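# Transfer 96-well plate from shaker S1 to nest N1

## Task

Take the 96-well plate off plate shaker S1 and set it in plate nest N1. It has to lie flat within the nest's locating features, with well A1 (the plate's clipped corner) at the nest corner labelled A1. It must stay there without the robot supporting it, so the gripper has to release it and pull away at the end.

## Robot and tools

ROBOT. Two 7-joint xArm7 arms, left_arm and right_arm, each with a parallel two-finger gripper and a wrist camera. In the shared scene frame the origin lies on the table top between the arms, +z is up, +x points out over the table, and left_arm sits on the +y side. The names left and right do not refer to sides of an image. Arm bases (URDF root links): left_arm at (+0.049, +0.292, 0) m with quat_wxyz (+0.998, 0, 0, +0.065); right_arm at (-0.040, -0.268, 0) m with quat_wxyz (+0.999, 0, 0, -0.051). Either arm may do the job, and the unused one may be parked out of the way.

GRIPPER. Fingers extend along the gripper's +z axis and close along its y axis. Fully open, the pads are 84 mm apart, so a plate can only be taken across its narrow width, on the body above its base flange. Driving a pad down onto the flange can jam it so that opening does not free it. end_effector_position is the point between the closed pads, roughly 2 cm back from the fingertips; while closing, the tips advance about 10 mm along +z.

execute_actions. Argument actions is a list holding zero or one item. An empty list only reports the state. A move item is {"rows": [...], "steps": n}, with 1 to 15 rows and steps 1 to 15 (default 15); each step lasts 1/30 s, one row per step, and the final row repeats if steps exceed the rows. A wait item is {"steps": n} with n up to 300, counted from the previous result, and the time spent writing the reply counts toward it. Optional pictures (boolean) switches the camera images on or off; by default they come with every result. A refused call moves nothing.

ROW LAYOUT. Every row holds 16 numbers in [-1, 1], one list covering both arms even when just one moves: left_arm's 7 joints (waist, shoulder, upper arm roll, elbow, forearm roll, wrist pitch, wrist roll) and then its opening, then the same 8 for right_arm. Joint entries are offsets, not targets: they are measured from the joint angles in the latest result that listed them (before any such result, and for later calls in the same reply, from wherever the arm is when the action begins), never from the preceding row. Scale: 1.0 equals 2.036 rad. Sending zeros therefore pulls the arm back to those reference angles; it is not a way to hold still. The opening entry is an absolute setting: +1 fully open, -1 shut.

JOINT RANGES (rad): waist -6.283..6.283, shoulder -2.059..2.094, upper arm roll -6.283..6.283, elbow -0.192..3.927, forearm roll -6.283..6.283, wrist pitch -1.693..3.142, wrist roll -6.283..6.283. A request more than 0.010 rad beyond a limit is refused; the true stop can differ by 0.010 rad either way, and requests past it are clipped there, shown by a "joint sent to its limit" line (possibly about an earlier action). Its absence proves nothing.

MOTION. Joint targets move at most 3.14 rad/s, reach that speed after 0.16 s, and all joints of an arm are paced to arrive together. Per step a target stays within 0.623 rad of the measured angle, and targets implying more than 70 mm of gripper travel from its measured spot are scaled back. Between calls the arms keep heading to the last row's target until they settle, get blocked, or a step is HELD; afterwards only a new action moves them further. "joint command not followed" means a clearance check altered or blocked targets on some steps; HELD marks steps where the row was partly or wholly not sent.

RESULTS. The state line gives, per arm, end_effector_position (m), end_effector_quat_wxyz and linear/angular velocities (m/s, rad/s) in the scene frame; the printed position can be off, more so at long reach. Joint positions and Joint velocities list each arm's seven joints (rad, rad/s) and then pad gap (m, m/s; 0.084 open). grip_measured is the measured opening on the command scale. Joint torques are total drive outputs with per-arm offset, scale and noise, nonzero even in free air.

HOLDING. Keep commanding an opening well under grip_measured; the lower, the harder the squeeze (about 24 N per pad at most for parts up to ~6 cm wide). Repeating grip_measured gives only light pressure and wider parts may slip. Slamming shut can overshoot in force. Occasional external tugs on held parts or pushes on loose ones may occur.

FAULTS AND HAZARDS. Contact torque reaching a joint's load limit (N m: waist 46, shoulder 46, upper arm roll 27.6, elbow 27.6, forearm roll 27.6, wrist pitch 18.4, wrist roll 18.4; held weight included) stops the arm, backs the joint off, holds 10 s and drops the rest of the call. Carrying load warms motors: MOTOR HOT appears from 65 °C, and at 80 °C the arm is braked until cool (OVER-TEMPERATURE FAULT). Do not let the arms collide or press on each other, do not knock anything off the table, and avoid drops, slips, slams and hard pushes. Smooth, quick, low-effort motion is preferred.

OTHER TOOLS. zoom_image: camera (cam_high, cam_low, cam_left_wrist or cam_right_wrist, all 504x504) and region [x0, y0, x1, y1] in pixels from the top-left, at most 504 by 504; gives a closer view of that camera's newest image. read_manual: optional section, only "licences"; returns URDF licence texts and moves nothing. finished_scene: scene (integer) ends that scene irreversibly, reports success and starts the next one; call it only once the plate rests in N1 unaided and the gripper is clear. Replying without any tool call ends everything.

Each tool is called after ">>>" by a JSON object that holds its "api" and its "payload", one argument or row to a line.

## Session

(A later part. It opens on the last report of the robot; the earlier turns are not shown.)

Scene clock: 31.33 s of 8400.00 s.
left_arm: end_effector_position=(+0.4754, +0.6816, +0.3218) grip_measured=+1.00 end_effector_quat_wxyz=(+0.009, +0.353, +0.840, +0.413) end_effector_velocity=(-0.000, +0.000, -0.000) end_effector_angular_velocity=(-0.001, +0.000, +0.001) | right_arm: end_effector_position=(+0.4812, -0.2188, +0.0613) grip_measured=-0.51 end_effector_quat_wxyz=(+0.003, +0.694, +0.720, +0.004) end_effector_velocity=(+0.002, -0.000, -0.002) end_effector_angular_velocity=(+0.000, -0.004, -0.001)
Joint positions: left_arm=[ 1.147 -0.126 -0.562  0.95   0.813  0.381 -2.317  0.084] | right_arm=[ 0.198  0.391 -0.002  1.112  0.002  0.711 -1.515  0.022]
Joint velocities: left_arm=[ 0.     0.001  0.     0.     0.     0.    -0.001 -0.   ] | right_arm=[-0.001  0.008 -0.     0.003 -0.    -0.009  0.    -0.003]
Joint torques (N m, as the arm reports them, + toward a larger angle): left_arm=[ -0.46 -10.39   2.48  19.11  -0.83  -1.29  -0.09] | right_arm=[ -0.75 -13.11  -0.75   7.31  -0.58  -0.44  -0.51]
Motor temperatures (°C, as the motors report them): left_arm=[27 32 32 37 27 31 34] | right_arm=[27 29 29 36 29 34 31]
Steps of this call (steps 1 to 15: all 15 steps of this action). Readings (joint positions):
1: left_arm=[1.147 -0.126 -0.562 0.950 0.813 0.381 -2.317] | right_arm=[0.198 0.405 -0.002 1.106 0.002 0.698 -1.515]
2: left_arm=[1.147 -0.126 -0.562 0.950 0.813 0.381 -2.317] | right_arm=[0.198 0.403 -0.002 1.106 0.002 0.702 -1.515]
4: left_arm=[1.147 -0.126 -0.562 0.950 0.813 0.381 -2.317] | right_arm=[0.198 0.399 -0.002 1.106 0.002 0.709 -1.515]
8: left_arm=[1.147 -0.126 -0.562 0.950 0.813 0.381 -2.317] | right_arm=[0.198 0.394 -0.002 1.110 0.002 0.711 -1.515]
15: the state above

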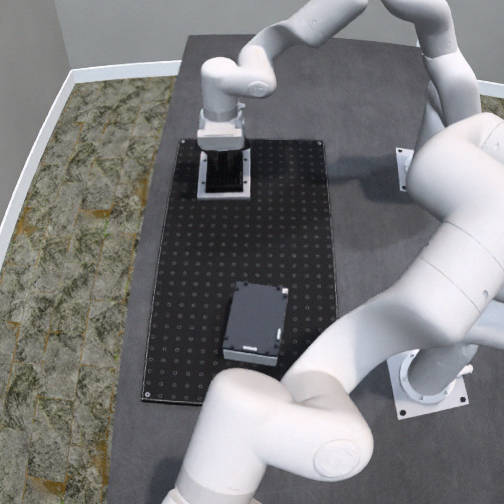

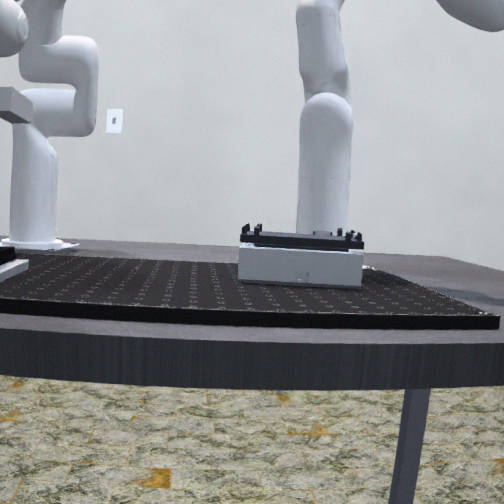

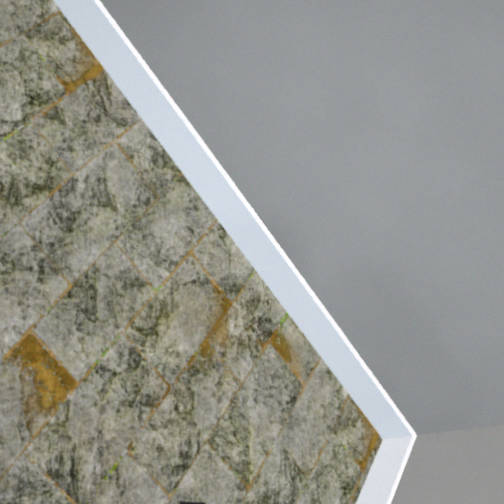

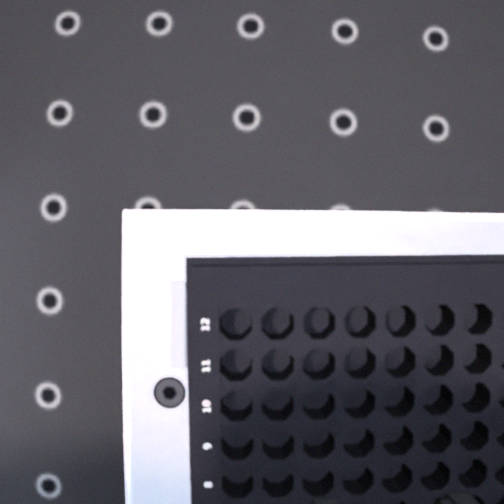

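>>> {"api": "execute_actions", "payload": {
  "actions": [
    {"rows":[[0,0,0,0,0,0,0,1, 0,-0.0103,0,0.0015,0,0.0167,0,-0.5],[0,0,0,0,0,0,0,1, 0,-0.0103,0,0.0015,0,0.0167,0,-0.5],[0,0,0,0,0,0,0,1, 0,-0.0103,0,0.0015,0,0.0167,0,-0.5],[0,0,0,0,0,0,0,1, 0,-0.0103,0,0.0015,0,0.0167,0,-0.5],[0,0,0,0,0,0,0,1, 0,-0.0103,0,0.0015,0,0.0167,0,-0.5],[0,0,0,0,0,0,0,1, 0,-0.0103,0,0.0015,0,0.0167,0,1]],"steps":15}
  ],
  "pictures": false
}}

>>> {"api": "execute_actions", "payload": {
  "actions": [
    {"steps":15}
  ]
}}

Scene clock: 32.77 s of 8400.00 s.
left_arm: end_effector_position=(+0.4754, +0.6816, +0.3218) grip_measured=+1.00 end_effector_quat_wxyz=(+0.009, +0.353, +0.840, +0.413) end_effector_velocity=(-0.000, +0.000, +0.001) end_effector_angular_velocity=(+0.001, -0.001, +0.001) | right_arm: end_effector_position=(+0.4770, -0.2191, +0.0691) grip_measured=+1.00 end_effector_quat_wxyz=(-0.002, +0.694, +0.720, -0.001) end_effector_velocity=(+0.011, +0.001, +0.013) end_effector_angular_velocity=(+0.003, -0.035, +0.001)
Joint positions: left_arm=[ 1.147 -0.126 -0.562  0.95   0.813  0.381 -2.317  0.084] | right_arm=[ 0.198  0.372 -0.002  1.114  0.002  0.746 -1.515  0.084]
Joint velocities: left_arm=[ 0.    -0.001  0.001  0.    -0.    -0.    -0.    -0.   ] | right_arm=[ 0.    -0.014  0.     0.014 -0.001 -0.007  0.     0.012]
Joint torques (N m, as the arm reports them, + toward a larger angle): left_arm=[ -0.38 -10.94   2.18  19.09  -0.9   -1.37  -0.22] | right_arm=[ -1.85 -24.93  -0.53  19.42  -0.17  -1.55  -0.14]
Motor temperatures (°C, as the motors report them): left_arm=[27 32 32 37 27 31 34] | right_arm=[27 29 29 36 29 34 31]
Steps of this call (steps 1 to 15: the robot went on to your last target; steps 16 to 28: nothing new was sent; steps 29 to 43: all 15 steps of this action). Readings (joint positions):
29: left_arm=[1.147 -0.126 -0.562 0.950 0.813 0.381 -2.317] | right_arm=[0.198 0.391 -0.002 1.111 0.002 0.713 -1.515]
30: left_arm=[1.147 -0.126 -0.562 0.950 0.813 0.381 -2.317] | right_arm=[0.198 0.388 -0.002 1.111 0.002 0.719 -1.515]
32: left_arm=[1.147 -0.126 -0.562 0.950 0.813 0.381 -2.317] | right_arm=[0.198 0.381 -0.002 1.107 0.002 0.738 -1.515]
36: left_arm=[1.147 -0.126 -0.562 0.950 0.813 0.381 -2.317] | right_arm=[0.198 0.377 -0.001 1.107 0.002 0.748 -1.515]
43: the state above

Scene clock: 33.27 s of 8400.00 s.
left_arm: end_effector_position=(+0.4754, +0.6816, +0.3218) grip_measured=+1.00 end_effector_quat_wxyz=(+0.009, +0.353, +0.840, +0.413) end_effector_velocity=(-0.000, +0.001, -0.001) end_effector_angular_velocity=(-0.002, +0.000, +0.002) | right_arm: end_effector_position=(+0.4782, -0.2190, +0.0706) grip_measured=+1.00 end_effector_quat_wxyz=(-0.000, +0.694, +0.720, +0.000) end_effector_velocity=(+0.000, -0.001, +0.000) end_effector_angular_velocity=(-0.000, -0.001, -0.002)
Joint positions: left_arm=[ 1.147 -0.126 -0.562  0.95   0.813  0.381 -2.317  0.084] | right_arm=[ 0.198  0.37  -0.002  1.115  0.002  0.745 -1.515  0.084]
Joint velocities: left_arm=[ 0.     0.002  0.001  0.    -0.     0.001 -0.    -0.   ] | right_arm=[-0.002 -0.001 -0.     0.    -0.    -0.     0.     0.   ]
Joint torques (N m, as the arm reports them, + toward a larger angle): left_arm=[ -0.55 -10.72   2.    19.02  -0.61  -1.35  -0.44] | right_arm=[ -1.44 -25.27   0.08  19.73  -0.72  -2.11  -0.44]
Motor temperatures (°C, as the motors report them): left_arm=[27 32 32 37 27 31 34] | right_arm=[27 29 29 36 29 34 31]
Steps of this call (steps 1 to 15: the robot went on to your last target). Readings (joint positions):
1: left_arm=[1.147 -0.126 -0.562 0.950 0.813 0.381 -2.317] | right_arm=[0.198 0.371 -0.002 1.114 0.002 0.746 -1.515]
2: left_arm=[1.147 -0.126 -0.562 0.950 0.813 0.381 -2.317] | right_arm=[0.198 0.371 -0.002 1.114 0.002 0.746 -1.515]
4: left_arm=[1.147 -0.126 -0.562 0.950 0.813 0.381 -2.317] | right_arm=[0.198 0.371 -0.002 1.115 0.002 0.746 -1.515]
8: left_arm=[1.147 -0.126 -0.562 0.950 0.813 0.381 -2.317] | right_arm=[0.198 0.370 -0.002 1.115 0.002 0.745 -1.515]
15: the state above
All arms were judged still, so your last target was given up. Only a new action makes them travel on or press farther. Fingers that are still opening or closing keep moving.

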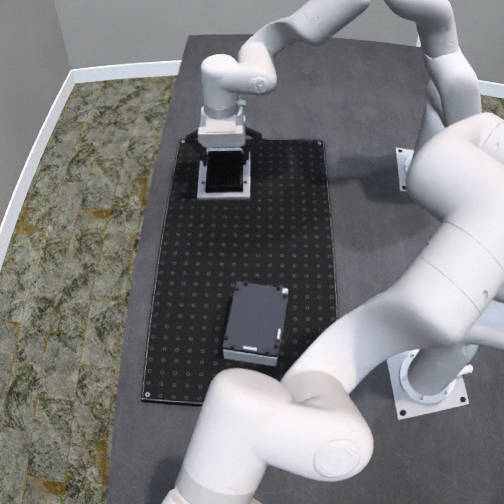

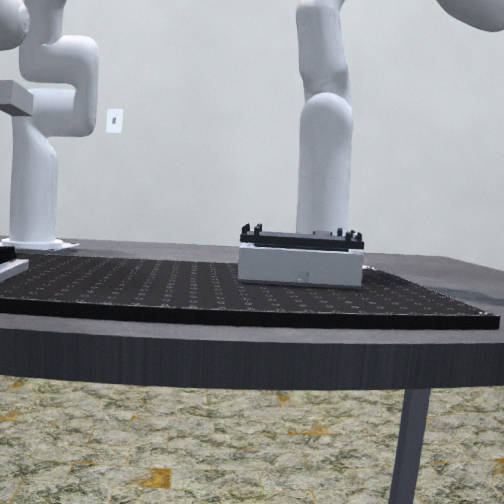

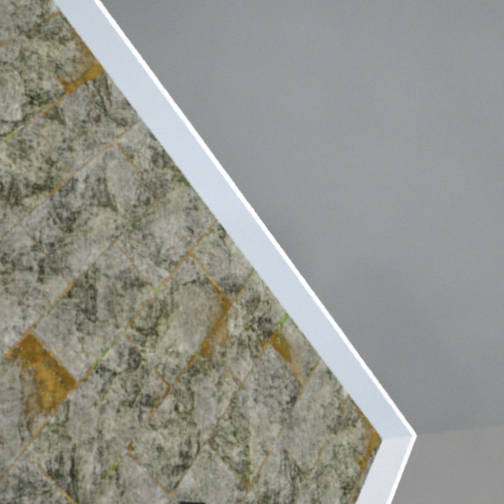

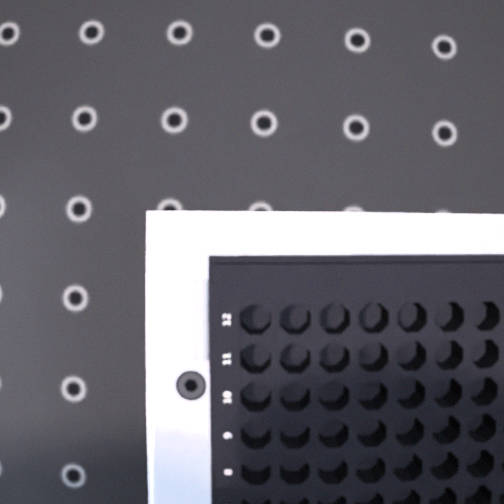

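>>> {"api": "execute_actions", "payload": {
  "actions": [
    {"rows":[[0,0,0,0,0,0,0,1, 0,0.0254,0,-0.0064,0,-0.032,0,1]],"steps":15}
  ],
  "pictures": false
}}

>>> {"api": "execute_actions", "payload": {
  "actions": [
    {"steps":8}
  ],
  "pictures": false
}}

>>> {"api": "execute_actions", "payload": {
  "actions": [
    {"rows":[[0,0,0,0,0,0,0,1, 0,0,0,0,0,0,0,-0.5]],"steps":12}
  ],
  "pictures": false
}}

Scene clock: 34.40 s of 8400.00 s.
left_arm: end_effector_position=(+0.4754, +0.6816, +0.3218) grip_measured=+1.00 end_effector_quat_wxyz=(+0.009, +0.353, +0.840, +0.413) end_effector_velocity=(-0.001, +0.000, +0.000) end_effector_angular_velocity=(-0.000, -0.001, +0.003) | right_arm: end_effector_position=(+0.4779, -0.2191, +0.0444) grip_measured=+1.00 end_effector_quat_wxyz=(+0.000, +0.694, +0.720, +0.001) end_effector_velocity=(-0.000, +0.000, -0.001) end_effector_angular_velocity=(+0.000, +0.000, +0.001)
Joint positions: left_arm=[ 1.147 -0.126 -0.562  0.95   0.813  0.381 -2.317  0.084] | right_arm=[ 0.198  0.421 -0.002  1.102  0.002  0.68  -1.515  0.084]
Joint velocities: left_arm=[ 0.    -0.001  0.001 -0.    -0.     0.001 -0.001  0.   ] | right_arm=[ 0.     0.002  0.    -0.001 -0.    -0.002 -0.     0.   ]
Joint torques (N m, as the arm reports them, + toward a larger angle): left_arm=[ -1.05 -10.96   2.04  19.11  -0.88  -1.24  -0.36] | right_arm=[ -1.93 -24.32  -0.54  16.94  -0.13  -0.75  -0.51]
Motor temperatures (°C, as the motors report them): left_arm=[27 32 32 37 27 31 34] | right_arm=[27 29 29 36 29 34 31]
Steps of this call (steps 1 to 19: nothing new was sent; steps 20 to 34: all 15 steps of this action). Readings (joint positions):
20: left_arm=[1.147 -0.126 -0.562 0.950 0.813 0.381 -2.317] | right_arm=[0.198 0.370 -0.002 1.115 0.002 0.744 -1.515]
21: left_arm=[1.147 -0.126 -0.562 0.950 0.813 0.381 -2.317] | right_arm=[0.198 0.374 -0.002 1.115 0.002 0.736 -1.515]
23: left_arm=[1.147 -0.126 -0.562 0.950 0.813 0.381 -2.317] | right_arm=[0.198 0.400 -0.002 1.110 0.002 0.703 -1.515]
27: left_arm=[1.147 -0.126 -0.562 0.950 0.813 0.381 -2.317] | right_arm=[0.198 0.421 -0.002 1.103 0.002 0.682 -1.515]
34: the state above

Scene clock: 34.67 s of 8400.00 s.
left_arm: end_effector_position=(+0.4754, +0.6816, +0.3218) grip_measured=+1.00 end_effector_quat_wxyz=(+0.009, +0.353, +0.840, +0.413) end_effector_velocity=(+0.000, -0.000, -0.001) end_effector_angular_velocity=(-0.001, -0.000, -0.000) | right_arm: end_effector_position=(+0.4779, -0.2191, +0.0442) grip_measured=+1.00 end_effector_quat_wxyz=(+0.000, +0.694, +0.720, +0.001) end_effector_velocity=(-0.000, +0.000, -0.000) end_effector_angular_velocity=(-0.001, -0.000, +0.002)
Joint positions: left_arm=[ 1.147 -0.126 -0.562  0.95   0.813  0.381 -2.317  0.084] | right_arm=[ 0.198  0.421 -0.002  1.102  0.002  0.68  -1.515  0.084]
Joint velocities: left_arm=[-0.     0.001 -0.001 -0.    -0.     0.    -0.001 -0.   ] | right_arm=[ 0.001  0.001 -0.     0.    -0.001 -0.001  0.     0.   ]
Joint torques (N m, as the arm reports them, + toward a larger angle): left_arm=[ -0.61 -10.38   1.97  19.22  -0.81  -1.46  -0.19] | right_arm=[ -0.92 -24.31  -0.14  16.61  -0.32  -0.58  -0.26]
Motor temperatures (°C, as the motors report them): left_arm=[27 32 32 37 27 31 34] | right_arm=[27 29 29 36 29 34 31]
Steps of this call (steps 1 to 8: the robot went on to your last target). Readings (joint positions):
1: left_arm=[1.147 -0.126 -0.562 0.950 0.813 0.381 -2.317] | right_arm=[0.198 0.421 -0.002 1.102 0.002 0.680 -1.515]
2: left_arm=[1.147 -0.126 -0.562 0.950 0.813 0.381 -2.317] | right_arm=[0.198 0.421 -0.002 1.102 0.002 0.680 -1.515]
4: left_arm=[1.147 -0.126 -0.562 0.950 0.813 0.381 -2.317] | right_arm=[0.198 0.421 -0.002 1.102 0.002 0.680 -1.515]
8: the state above

Scene clock: 35.07 s of 8400.00 s.
left_arm: end_effector_position=(+0.4754, +0.6816, +0.3218) grip_measured=+1.00 end_effector_quat_wxyz=(+0.009, +0.353, +0.840, +0.413) end_effector_velocity=(+0.000, -0.000, -0.000) end_effector_angular_velocity=(-0.000, +0.000, -0.000) | right_arm: end_effector_position=(+0.4784, -0.2190, +0.0446) grip_measured=+0.93 end_effector_quat_wxyz=(+0.001, +0.694, +0.720, +0.001) end_effector_velocity=(-0.000, -0.001, -0.000) end_effector_angular_velocity=(-0.000, +0.001, -0.002)
Joint positions: left_arm=[ 1.147 -0.126 -0.562  0.95   0.813  0.381 -2.317  0.084] | right_arm=[ 0.198  0.421 -0.002  1.103  0.002  0.68  -1.515  0.082]
Joint velocities: left_arm=[ 0.  0. -0. -0.  0.  0. -0. -0.] | right_arm=[-0.001  0.     0.    -0.001 -0.     0.     0.     0.   ]
Joint torques (N m, as the arm reports them, + toward a larger angle): left_arm=[ -0.59 -10.82   2.16  18.94  -0.67  -1.4   -0.14] | right_arm=[ -1.3  -22.65  -0.08  14.61  -0.26  -0.09  -0.13]
Motor temperatures (°C, as the motors report them): left_arm=[27 32 32 37 27 31 34] | right_arm=[27 29 29 36 29 34 31]
Steps of this call (steps 1 to 12: all 12 steps of this action). Readings (joint positions):
1: left_arm=[1.147 -0.126 -0.562 0.950 0.813 0.381 -2.317] | right_arm=[0.198 0.421 -0.002 1.103 0.002 0.679 -1.515]
2: left_arm=[1.147 -0.126 -0.562 0.950 0.813 0.381 -2.317] | right_arm=[0.198 0.421 -0.002 1.103 0.002 0.680 -1.515]
4: left_arm=[1.147 -0.126 -0.562 0.950 0.813 0.381 -2.317] | right_arm=[0.198 0.421 -0.002 1.103 0.002 0.680 -1.515]
8: left_arm=[1.147 -0.126 -0.562 0.950 0.813 0.381 -2.317] | right_arm=[0.198 0.421 -0.002 1.103 0.002 0.680 -1.515]
12: the state above

>>> {"api": "execute_actions", "payload": {
  "actions": [
    {"rows":[[0,0,0,0,0,0,0,1, 0,-0.0045,0,0.001,0,0.006,0,-1]],"steps":12}
  ],
  "pictures": false
}}

>>> {"api": "execute_actions", "payload": {
  "actions": [
    {"rows":[[0,0,0,0,0,0,0,1, -0.0066,0,0,0,0,0,-0.0066,-1]],"steps":15}
  ]
}}

Scene clock: 36.00 s of 8400.00 s.
left_arm: end_effector_position=(+0.4754, +0.6816, +0.3218) grip_measured=+1.00 end_effector_quat_wxyz=(+0.009, +0.353, +0.840, +0.413) end_effector_velocity=(+0.000, +0.000, -0.001) end_effector_angular_velocity=(-0.001, +0.000, +0.000) | right_arm: end_effector_position=(+0.4771, -0.2192, +0.0481) grip_measured=+0.93 end_effector_quat_wxyz=(-0.001, +0.694, +0.720, -0.001) end_effector_velocity=(+0.002, -0.000, +0.002) end_effector_angular_velocity=(-0.000, -0.005, -0.000)
Joint positions: left_arm=[ 1.147 -0.126 -0.562  0.95   0.813  0.381 -2.317  0.084] | right_arm=[ 0.198  0.413 -0.002  1.104  0.002  0.693 -1.515  0.082]
Joint velocities: left_arm=[-0.     0.001  0.     0.     0.    -0.    -0.    -0.   ] | right_arm=[-0.    -0.002 -0.     0.002 -0.001 -0.     0.    -0.   ]
Joint torques (N m, as the arm reports them, + toward a larger angle): left_arm=[ -0.46 -10.69   2.15  18.74  -0.75  -1.45  -0.15] | right_arm=[ -1.15 -25.03   0.07  17.68  -0.43  -0.8    0.02]
Motor temperatures (°C, as the motors report them): left_arm=[27 32 32 37 27 31 34] | right_arm=[27 29 29 36 29 34 31]
Steps of this call (steps 1 to 15: the robot went on to your last target; step 16: nothing new was sent; steps 17 to 28: all 12 steps of this action). Readings (joint positions):
17: left_arm=[1.147 -0.126 -0.562 0.950 0.813 0.381 -2.317] | right_arm=[0.198 0.421 -0.002 1.103 0.002 0.680 -1.515]
18: left_arm=[1.147 -0.126 -0.562 0.950 0.813 0.381 -2.317] | right_arm=[0.198 0.419 -0.002 1.103 0.002 0.683 -1.515]
20: left_arm=[1.147 -0.126 -0.562 0.950 0.813 0.381 -2.317] | right_arm=[0.198 0.415 -0.002 1.103 0.002 0.689 -1.515]
24: left_arm=[1.147 -0.126 -0.562 0.950 0.813 0.381 -2.317] | right_arm=[0.198 0.413 -0.002 1.103 0.002 0.693 -1.515]
28: the state above

Scene clock: 36.50 s of 8400.00 s.
left_arm: end_effector_position=(+0.4754, +0.6816, +0.3218) grip_measured=+1.00 end_effector_quat_wxyz=(+0.009, +0.353, +0.840, +0.413) end_effector_velocity=(+0.000, -0.000, -0.000) end_effector_angular_velocity=(-0.001, -0.001, +0.000) | right_arm: end_effector_position=(+0.4775, -0.2263, +0.0479) grip_measured=+0.93 end_effector_quat_wxyz=(-0.001, +0.694, +0.720, -0.001) end_effector_velocity=(+0.000, +0.002, +0.000) end_effector_angular_velocity=(+0.001, -0.001, +0.004)
Joint positions: left_arm=[ 1.147 -0.126 -0.562  0.95   0.813  0.381 -2.317  0.084] | right_arm=[ 0.184  0.413 -0.002  1.103  0.002  0.693 -1.528  0.082]
Joint velocities: left_arm=[-0.     0.    -0.    -0.    -0.     0.    -0.001 -0.   ] | right_arm=[ 0.002 -0.     0.002  0.     0.    -0.001  0.    -0.   ]
Joint torques (N m, as the arm reports them, + toward a larger angle): left_arm=[ -0.4  -10.66   2.22  19.16  -0.74  -1.39  -0.18] | right_arm=[ -1.55 -25.26   0.23  18.39   0.24  -1.03  -0.4 ]
Motor temperatures (°C, as the motors report them): left_arm=[27 32 32 37 27 31 34] | right_arm=[27 29 29 36 29 34 31]
Steps of this call (steps 1 to 15: all 15 steps of this action). Readings (joint positions):
1: left_arm=[1.147 -0.126 -0.562 0.950 0.813 0.381 -2.317] | right_arm=[0.197 0.413 -0.002 1.104 0.002 0.693 -1.515]
2: left_arm=[1.147 -0.126 -0.562 0.950 0.813 0.381 -2.317] | right_arm=[0.195 0.413 -0.000 1.103 0.002 0.693 -1.519]
4: left_arm=[1.147 -0.126 -0.562 0.950 0.813 0.381 -2.317] | right_arm=[0.188 0.413 -0.001 1.103 0.002 0.693 -1.524]
8: left_arm=[1.147 -0.126 -0.562 0.950 0.813 0.381 -2.317] | right_arm=[0.184 0.413 -0.002 1.103 0.002 0.693 -1.528]
15: the state above

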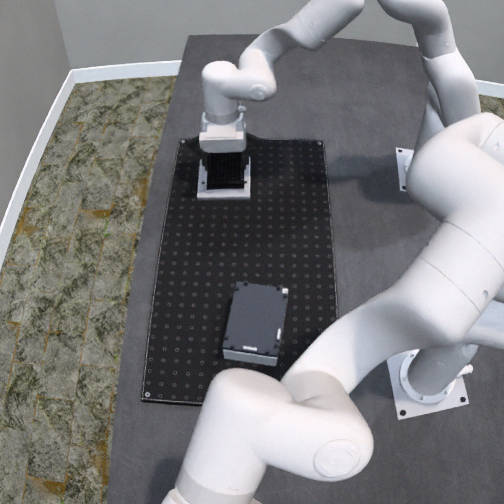

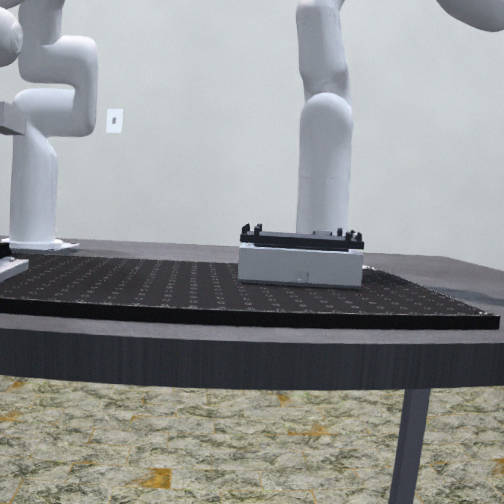

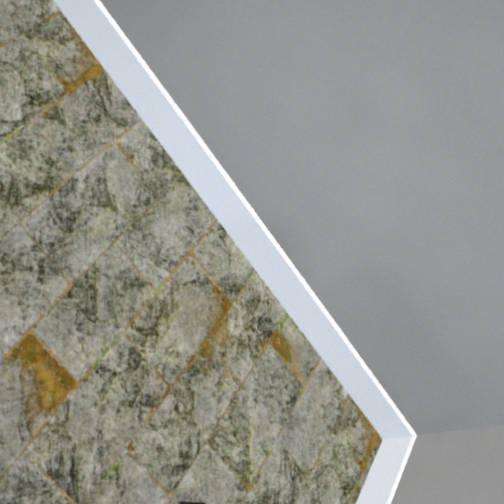

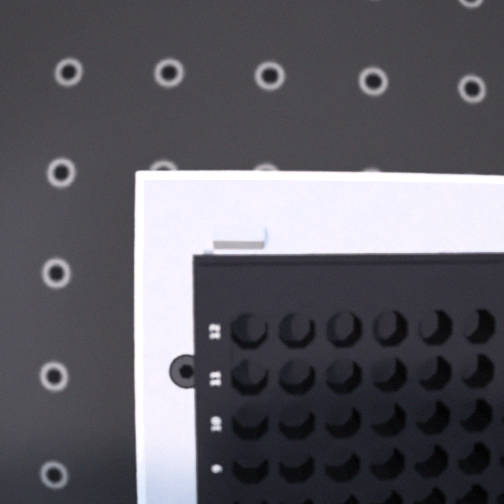

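Locator visible now. Lower ~4 mm, open, lift.

>>> {"api": "execute_actions", "payload": {
  "actions": [
    {"rows":[[0,0,0,0,0,0,0,1, 0,0.004,0,-0.0005,0,-0.0055,0,-1]],"steps":12}
  ],
  "pictures": false
}}

>>> {"api": "execute_actions", "payload": {
  "actions": [
    {"rows":[[0,0,0,0,0,0,0,1, 0,0,0,0,0,0,0,1]],"steps":10}
  ],
  "pictures": false
}}

>>> {"api": "execute_actions", "payload": {
  "actions": [
    {"rows":[[0,0,0,0,0,0,0,1, 0,-0.08,0,0.036,0,0.117,0,1]],"steps":15}
  ],
  "pictures": false
}}

>>> {"api": "execute_actions", "payload": {
  "actions": [
    {"rows":[[0,0,0,0,0,0,0,1, -0.06,0.002,0,0.16,0,0.16,-0.06,1]],"steps":15}
  ],
  "pictures": false
}}

>>> {"api": "execute_actions", "payload": {
  "actions": [
    {"steps":10}
  ]
}}

>>> {"api": "zoom_image", "payload": {
  "camera": "cam_right_wrist",
  "region": [100,80,404,424]
}}

>>> {"api": "zoom_image", "payload": {
  "camera": "cam_high",
  "region": [180,130,270,210]
}}

Scene clock: 38.07 s of 8400.00 s.
left_arm: end_effector_position=(+0.4754, +0.6816, +0.3218) grip_measured=+1.00 end_effector_quat_wxyz=(+0.009, +0.353, +0.840, +0.413) end_effector_velocity=(-0.000, +0.000, +0.001) end_effector_angular_velocity=(+0.001, -0.001, +0.002) | right_arm: end_effector_position=(+0.4788, -0.2261, +0.0449) grip_measured=+0.93 end_effector_quat_wxyz=(+0.000, +0.694, +0.720, +0.001) end_effector_velocity=(-0.000, -0.002, -0.001) end_effector_angular_velocity=(-0.000, +0.001, -0.002)
Joint positions: left_arm=[ 1.147 -0.126 -0.562  0.95   0.813  0.381 -2.317  0.084] | right_arm=[ 0.184  0.42  -0.002  1.103  0.002  0.681 -1.528  0.082]
Joint velocities: left_arm=[ 0.    -0.001  0.001 -0.    -0.     0.    -0.001 -0.   ] | right_arm=[-0.003  0.001 -0.    -0.001 -0.    -0.    -0.     0.   ]
Joint torques (N m, as the arm reports them, + toward a larger angle): left_arm=[ -0.48 -10.6    2.15  19.12  -0.95  -1.32  -0.19] | right_arm=[ -1.47 -23.08  -0.4   16.14   0.07  -1.13  -0.53]
Motor temperatures (°C, as the motors report them): left_arm=[27 32 32 37 27 31 34] | right_arm=[27 29 29 36 29 34 31]
Steps of this call (steps 1 to 15: the robot went on to your last target; steps 16 to 35: nothing new was sent; steps 36 to 47: all 12 steps of this action). Readings (joint positions):
36: left_arm=[1.147 -0.126 -0.562 0.950 0.813 0.381 -2.317] | right_arm=[0.184 0.413 -0.002 1.103 0.002 0.692 -1.528]
37: left_arm=[1.147 -0.126 -0.562 0.950 0.813 0.381 -2.317] | right_arm=[0.184 0.414 -0.002 1.103 0.002 0.690 -1.528]
39: left_arm=[1.147 -0.126 -0.562 0.950 0.813 0.381 -2.317] | right_arm=[0.184 0.419 -0.002 1.103 0.002 0.684 -1.528]
43: left_arm=[1.147 -0.126 -0.562 0.950 0.813 0.381 -2.317] | right_arm=[0.184 0.420 -0.002 1.103 0.002 0.682 -1.528]
47: the state above

Scene clock: 38.40 s of 8400.00 s.
left_arm: end_effector_position=(+0.4754, +0.6816, +0.3218) grip_measured=+1.00 end_effector_quat_wxyz=(+0.009, +0.353, +0.840, +0.413) end_effector_velocity=(+0.001, -0.001, -0.000) end_effector_angular_velocity=(-0.001, -0.000, -0.001) | right_arm: end_effector_position=(+0.4782, -0.2261, +0.0443) grip_measured=+1.00 end_effector_quat_wxyz=(-0.000, +0.694, +0.720, +0.000) end_effector_velocity=(+0.001, +0.000, +0.001) end_effector_angular_velocity=(-0.000, -0.002, +0.001)
Joint positions: left_arm=[ 1.147 -0.126 -0.562  0.95   0.813  0.381 -2.317  0.084] | right_arm=[ 0.184  0.421 -0.002  1.102  0.002  0.682 -1.528  0.084]
Joint velocities: left_arm=[-0.     0.001 -0.001 -0.     0.    -0.    -0.     0.   ] | right_arm=[ 0.    -0.002  0.     0.001 -0.001  0.002 -0.     0.   ]
Joint torques (N m, as the arm reports them, + toward a larger angle): left_arm=[ -0.64 -10.72   2.08  19.02  -0.44  -1.4   -0.13] | right_arm=[ -1.15 -24.66  -0.24  17.72  -0.56  -1.65  -0.69]
Motor temperatures (°C, as the motors report them): left_arm=[27 32 32 37 27 31 34] | right_arm=[27 30 29 36 29 34 31]
Steps of this call (steps 1 to 10: all 10 steps of this action). Readings (joint positions):
1: left_arm=[1.147 -0.126 -0.562 0.950 0.813 0.381 -2.317] | right_arm=[0.184 0.420 -0.002 1.103 0.002 0.681 -1.528]
2: left_arm=[1.147 -0.126 -0.562 0.950 0.813 0.381 -2.317] | right_arm=[0.184 0.420 -0.002 1.103 0.002 0.681 -1.528]
4: left_arm=[1.147 -0.126 -0.562 0.950 0.813 0.381 -2.317] | right_arm=[0.184 0.420 -0.002 1.103 0.002 0.681 -1.528]
8: left_arm=[1.147 -0.126 -0.562 0.950 0.813 0.381 -2.317] | right_arm=[0.184 0.421 -0.002 1.102 0.002 0.682 -1.528]
10: the state above

Scene clock: 38.90 s of 8400.00 s.
left_arm: end_effector_position=(+0.4754, +0.6816, +0.3218) grip_measured=+1.00 end_effector_quat_wxyz=(+0.009, +0.353, +0.840, +0.413) end_effector_velocity=(-0.000, +0.000, +0.000) end_effector_angular_velocity=(+0.000, +0.000, +0.001) | right_arm: end_effector_position=(+0.4770, -0.2260, +0.1357) grip_measured=+1.00 end_effector_quat_wxyz=(-0.003, +0.694, +0.720, -0.003) end_effector_velocity=(+0.001, -0.001, +0.002) end_effector_angular_velocity=(-0.001, +0.002, +0.000)
Joint positions: left_arm=[ 1.147 -0.126 -0.562  0.95   0.813  0.381 -2.317  0.084] | right_arm=[ 0.184  0.261 -0.002  1.172  0.002  0.92  -1.528  0.084]
Joint velocities: left_arm=[ 0.    -0.     0.001  0.     0.     0.    -0.     0.   ] | right_arm=[-0.001  0.001 -0.     0.008 -0.001  0.009 -0.     0.   ]
Joint torques (N m, as the arm reports them, + toward a larger angle): left_arm=[ -0.53 -10.69   2.26  18.95  -0.93  -1.29  -0.3 ] | right_arm=[ -1.06 -25.26  -0.3   23.02  -0.75  -1.81  -0.48]
Motor temperatures (°C, as the motors report them): left_arm=[27 32 32 37 27 31 34] | right_arm=[27 30 29 36 29 34 31]
Steps of this call (steps 1 to 15: all 15 steps of this action). Readings (joint positions):
1: left_arm=[1.147 -0.126 -0.562 0.950 0.813 0.381 -2.317] | right_arm=[0.184 0.420 -0.002 1.103 0.002 0.683 -1.528]
2: left_arm=[1.147 -0.126 -0.562 0.950 0.813 0.381 -2.317] | right_arm=[0.184 0.417 -0.002 1.105 0.002 0.691 -1.528]
4: left_arm=[1.147 -0.126 -0.562 0.950 0.813 0.381 -2.317] | right_arm=[0.184 0.382 -0.002 1.119 0.002 0.751 -1.528]
8: left_arm=[1.147 -0.126 -0.562 0.950 0.813 0.381 -2.317] | right_arm=[0.184 0.275 -0.002 1.171 0.002 0.885 -1.528]
15: the state above

Scene clock: 39.40 s of 8400.00 s.
left_arm: end_effector_position=(+0.4754, +0.6816, +0.3218) grip_measured=+1.00 end_effector_quat_wxyz=(+0.009, +0.353, +0.840, +0.413) end_effector_velocity=(-0.000, +0.000, +0.000) end_effector_angular_velocity=(+0.000, +0.000, +0.001) | right_arm: end_effector_position=(+0.5087, -0.2897, +0.2420) grip_measured=+1.00 end_effector_quat_wxyz=(-0.005, +0.694, +0.720, -0.004) end_effector_velocity=(-0.016, +0.031, -0.032) end_effector_angular_velocity=(+0.018, +0.107, +0.071)
Joint positions: left_arm=[ 1.147 -0.126 -0.562  0.95   0.813  0.381 -2.317  0.084] | right_arm=[ 0.063  0.265 -0.001  1.494  0.002  1.243 -1.649  0.084]
Joint velocities: left_arm=[ 0.    -0.     0.001  0.     0.     0.001  0.     0.   ] | right_arm=[ 0.012  0.045  0.044 -0.008  0.002  0.054 -0.017 -0.   ]
Joint torques (N m, as the arm reports them, + toward a larger angle): left_arm=[ -0.77 -10.54   2.14  19.    -0.69  -1.31  -0.36] | right_arm=[ -2.34 -26.72   0.08  22.99  -0.47  -1.56  -0.29]
Motor temperatures (°C, as the motors report them): left_arm=[27 32 32 37 27 31 34] | right_arm=[27 30 29 36 29 34 31]
Steps of this call (steps 1 to 15: all 15 steps of this action). Readings (joint positions):
1: left_arm=[1.147 -0.126 -0.562 0.950 0.813 0.381 -2.317] | right_arm=[0.184 0.261 -0.002 1.173 0.002 0.921 -1.528]
2: left_arm=[1.147 -0.126 -0.562 0.950 0.813 0.381 -2.317] | right_arm=[0.181 0.261 -0.001 1.181 0.002 0.930 -1.532]
4: left_arm=[1.147 -0.126 -0.562 0.950 0.813 0.381 -2.317] | right_arm=[0.162 0.266 0.003 1.235 0.002 0.990 -1.554]
8: left_arm=[1.147 -0.126 -0.562 0.950 0.813 0.381 -2.317] | right_arm=[0.100 0.263 -0.004 1.398 0.002 1.142 -1.612]
15: the state above

Scene clock: 39.73 s of 8400.00 s.
left_arm: end_effector_position=(+0.4754, +0.6816, +0.3218) grip_measured=+1.00 end_effector_quat_wxyz=(+0.009, +0.353, +0.840, +0.413) end_effector_velocity=(-0.000, +0.000, +0.000) end_effector_angular_velocity=(+0.001, +0.000, +0.000) | right_arm: end_effector_position=(+0.5089, -0.2901, +0.2429) grip_measured=+1.00 end_effector_quat_wxyz=(-0.006, +0.694, +0.720, -0.004) end_effector_velocity=(+0.000, -0.000, +0.001) end_effector_angular_velocity=(-0.001, -0.002, +0.001)
Joint positions: left_arm=[ 1.147 -0.126 -0.562  0.95   0.813  0.381 -2.317  0.084] | right_arm=[ 0.062  0.265 -0.002  1.498  0.002  1.246 -1.65   0.084]
Joint velocities: left_arm=[ 0.    -0.     0.     0.     0.     0.001  0.001 -0.   ] | right_arm=[-0.    -0.001  0.     0.002 -0.001  0.001 -0.    -0.   ]
Joint torques (N m, as the arm reports them, + toward a larger angle): left_arm=[ -0.59 -11.01   2.13  19.03  -0.58  -1.38  -0.14] | right_arm=[ -1.18 -24.66  -0.3   22.87  -0.59  -1.44  -0.46]
Motor temperatures (°C, as the motors report them): left_arm=[27 32 32 37 27 31 34] | right_arm=[27 30 29 36 29 34 31]
Steps of this call (steps 1 to 10: the robot went on to your last target). Readings (joint positions):
1: left_arm=[1.147 -0.126 -0.562 0.950 0.813 0.381 -2.317] | right_arm=[0.063 0.266 -0.000 1.494 0.002 1.244 -1.649]
2: left_arm=[1.147 -0.126 -0.562 0.950 0.813 0.381 -2.317] | right_arm=[0.064 0.267 0.000 1.494 0.002 1.245 -1.650]
4: left_arm=[1.147 -0.126 -0.562 0.950 0.813 0.381 -2.317] | right_arm=[0.063 0.267 -0.000 1.495 0.002 1.245 -1.650]
8: left_arm=[1.147 -0.126 -0.562 0.950 0.813 0.381 -2.317] | right_arm=[0.062 0.265 -0.001 1.497 0.002 1.245 -1.650]
10: the state above

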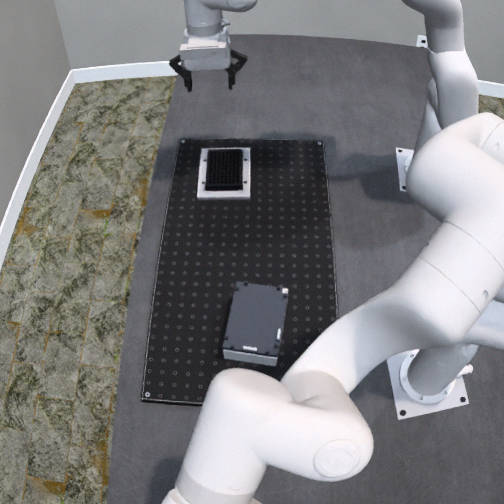

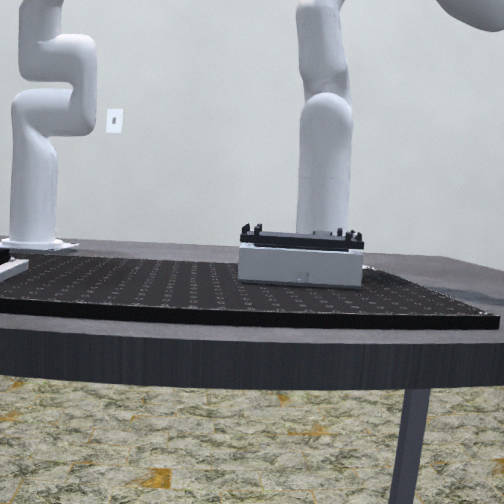

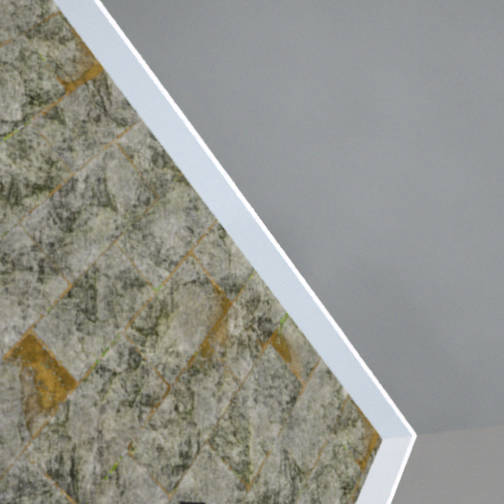

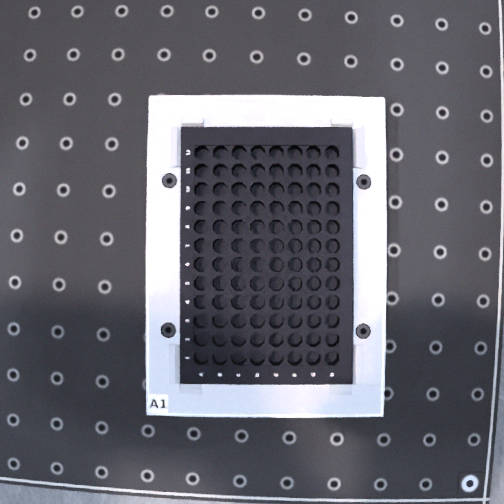

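Region (100, 80, 404, 424) of cam_right_wrist's 504x504 image, scaled by 1.465, with more detail than that image has; it fills the left 445 columns of this view, and the rest is white.

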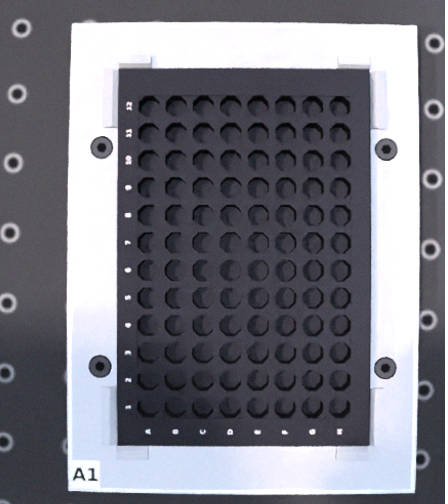

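Region (180, 130, 270, 210) of cam_high's 504x504 image, scaled by 5.600, with more detail than that image has.

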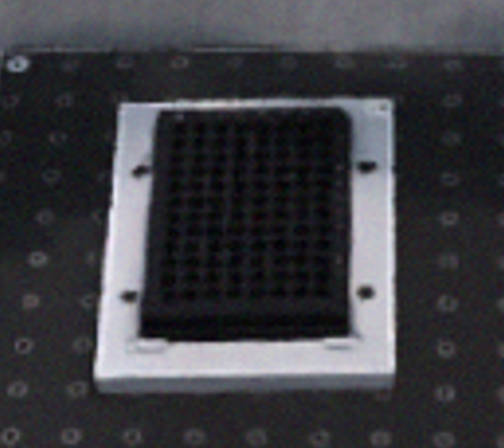

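>>> {"api": "finished_scene", "payload": {
  "scene": 1
}}

The scene is finished: the task was done.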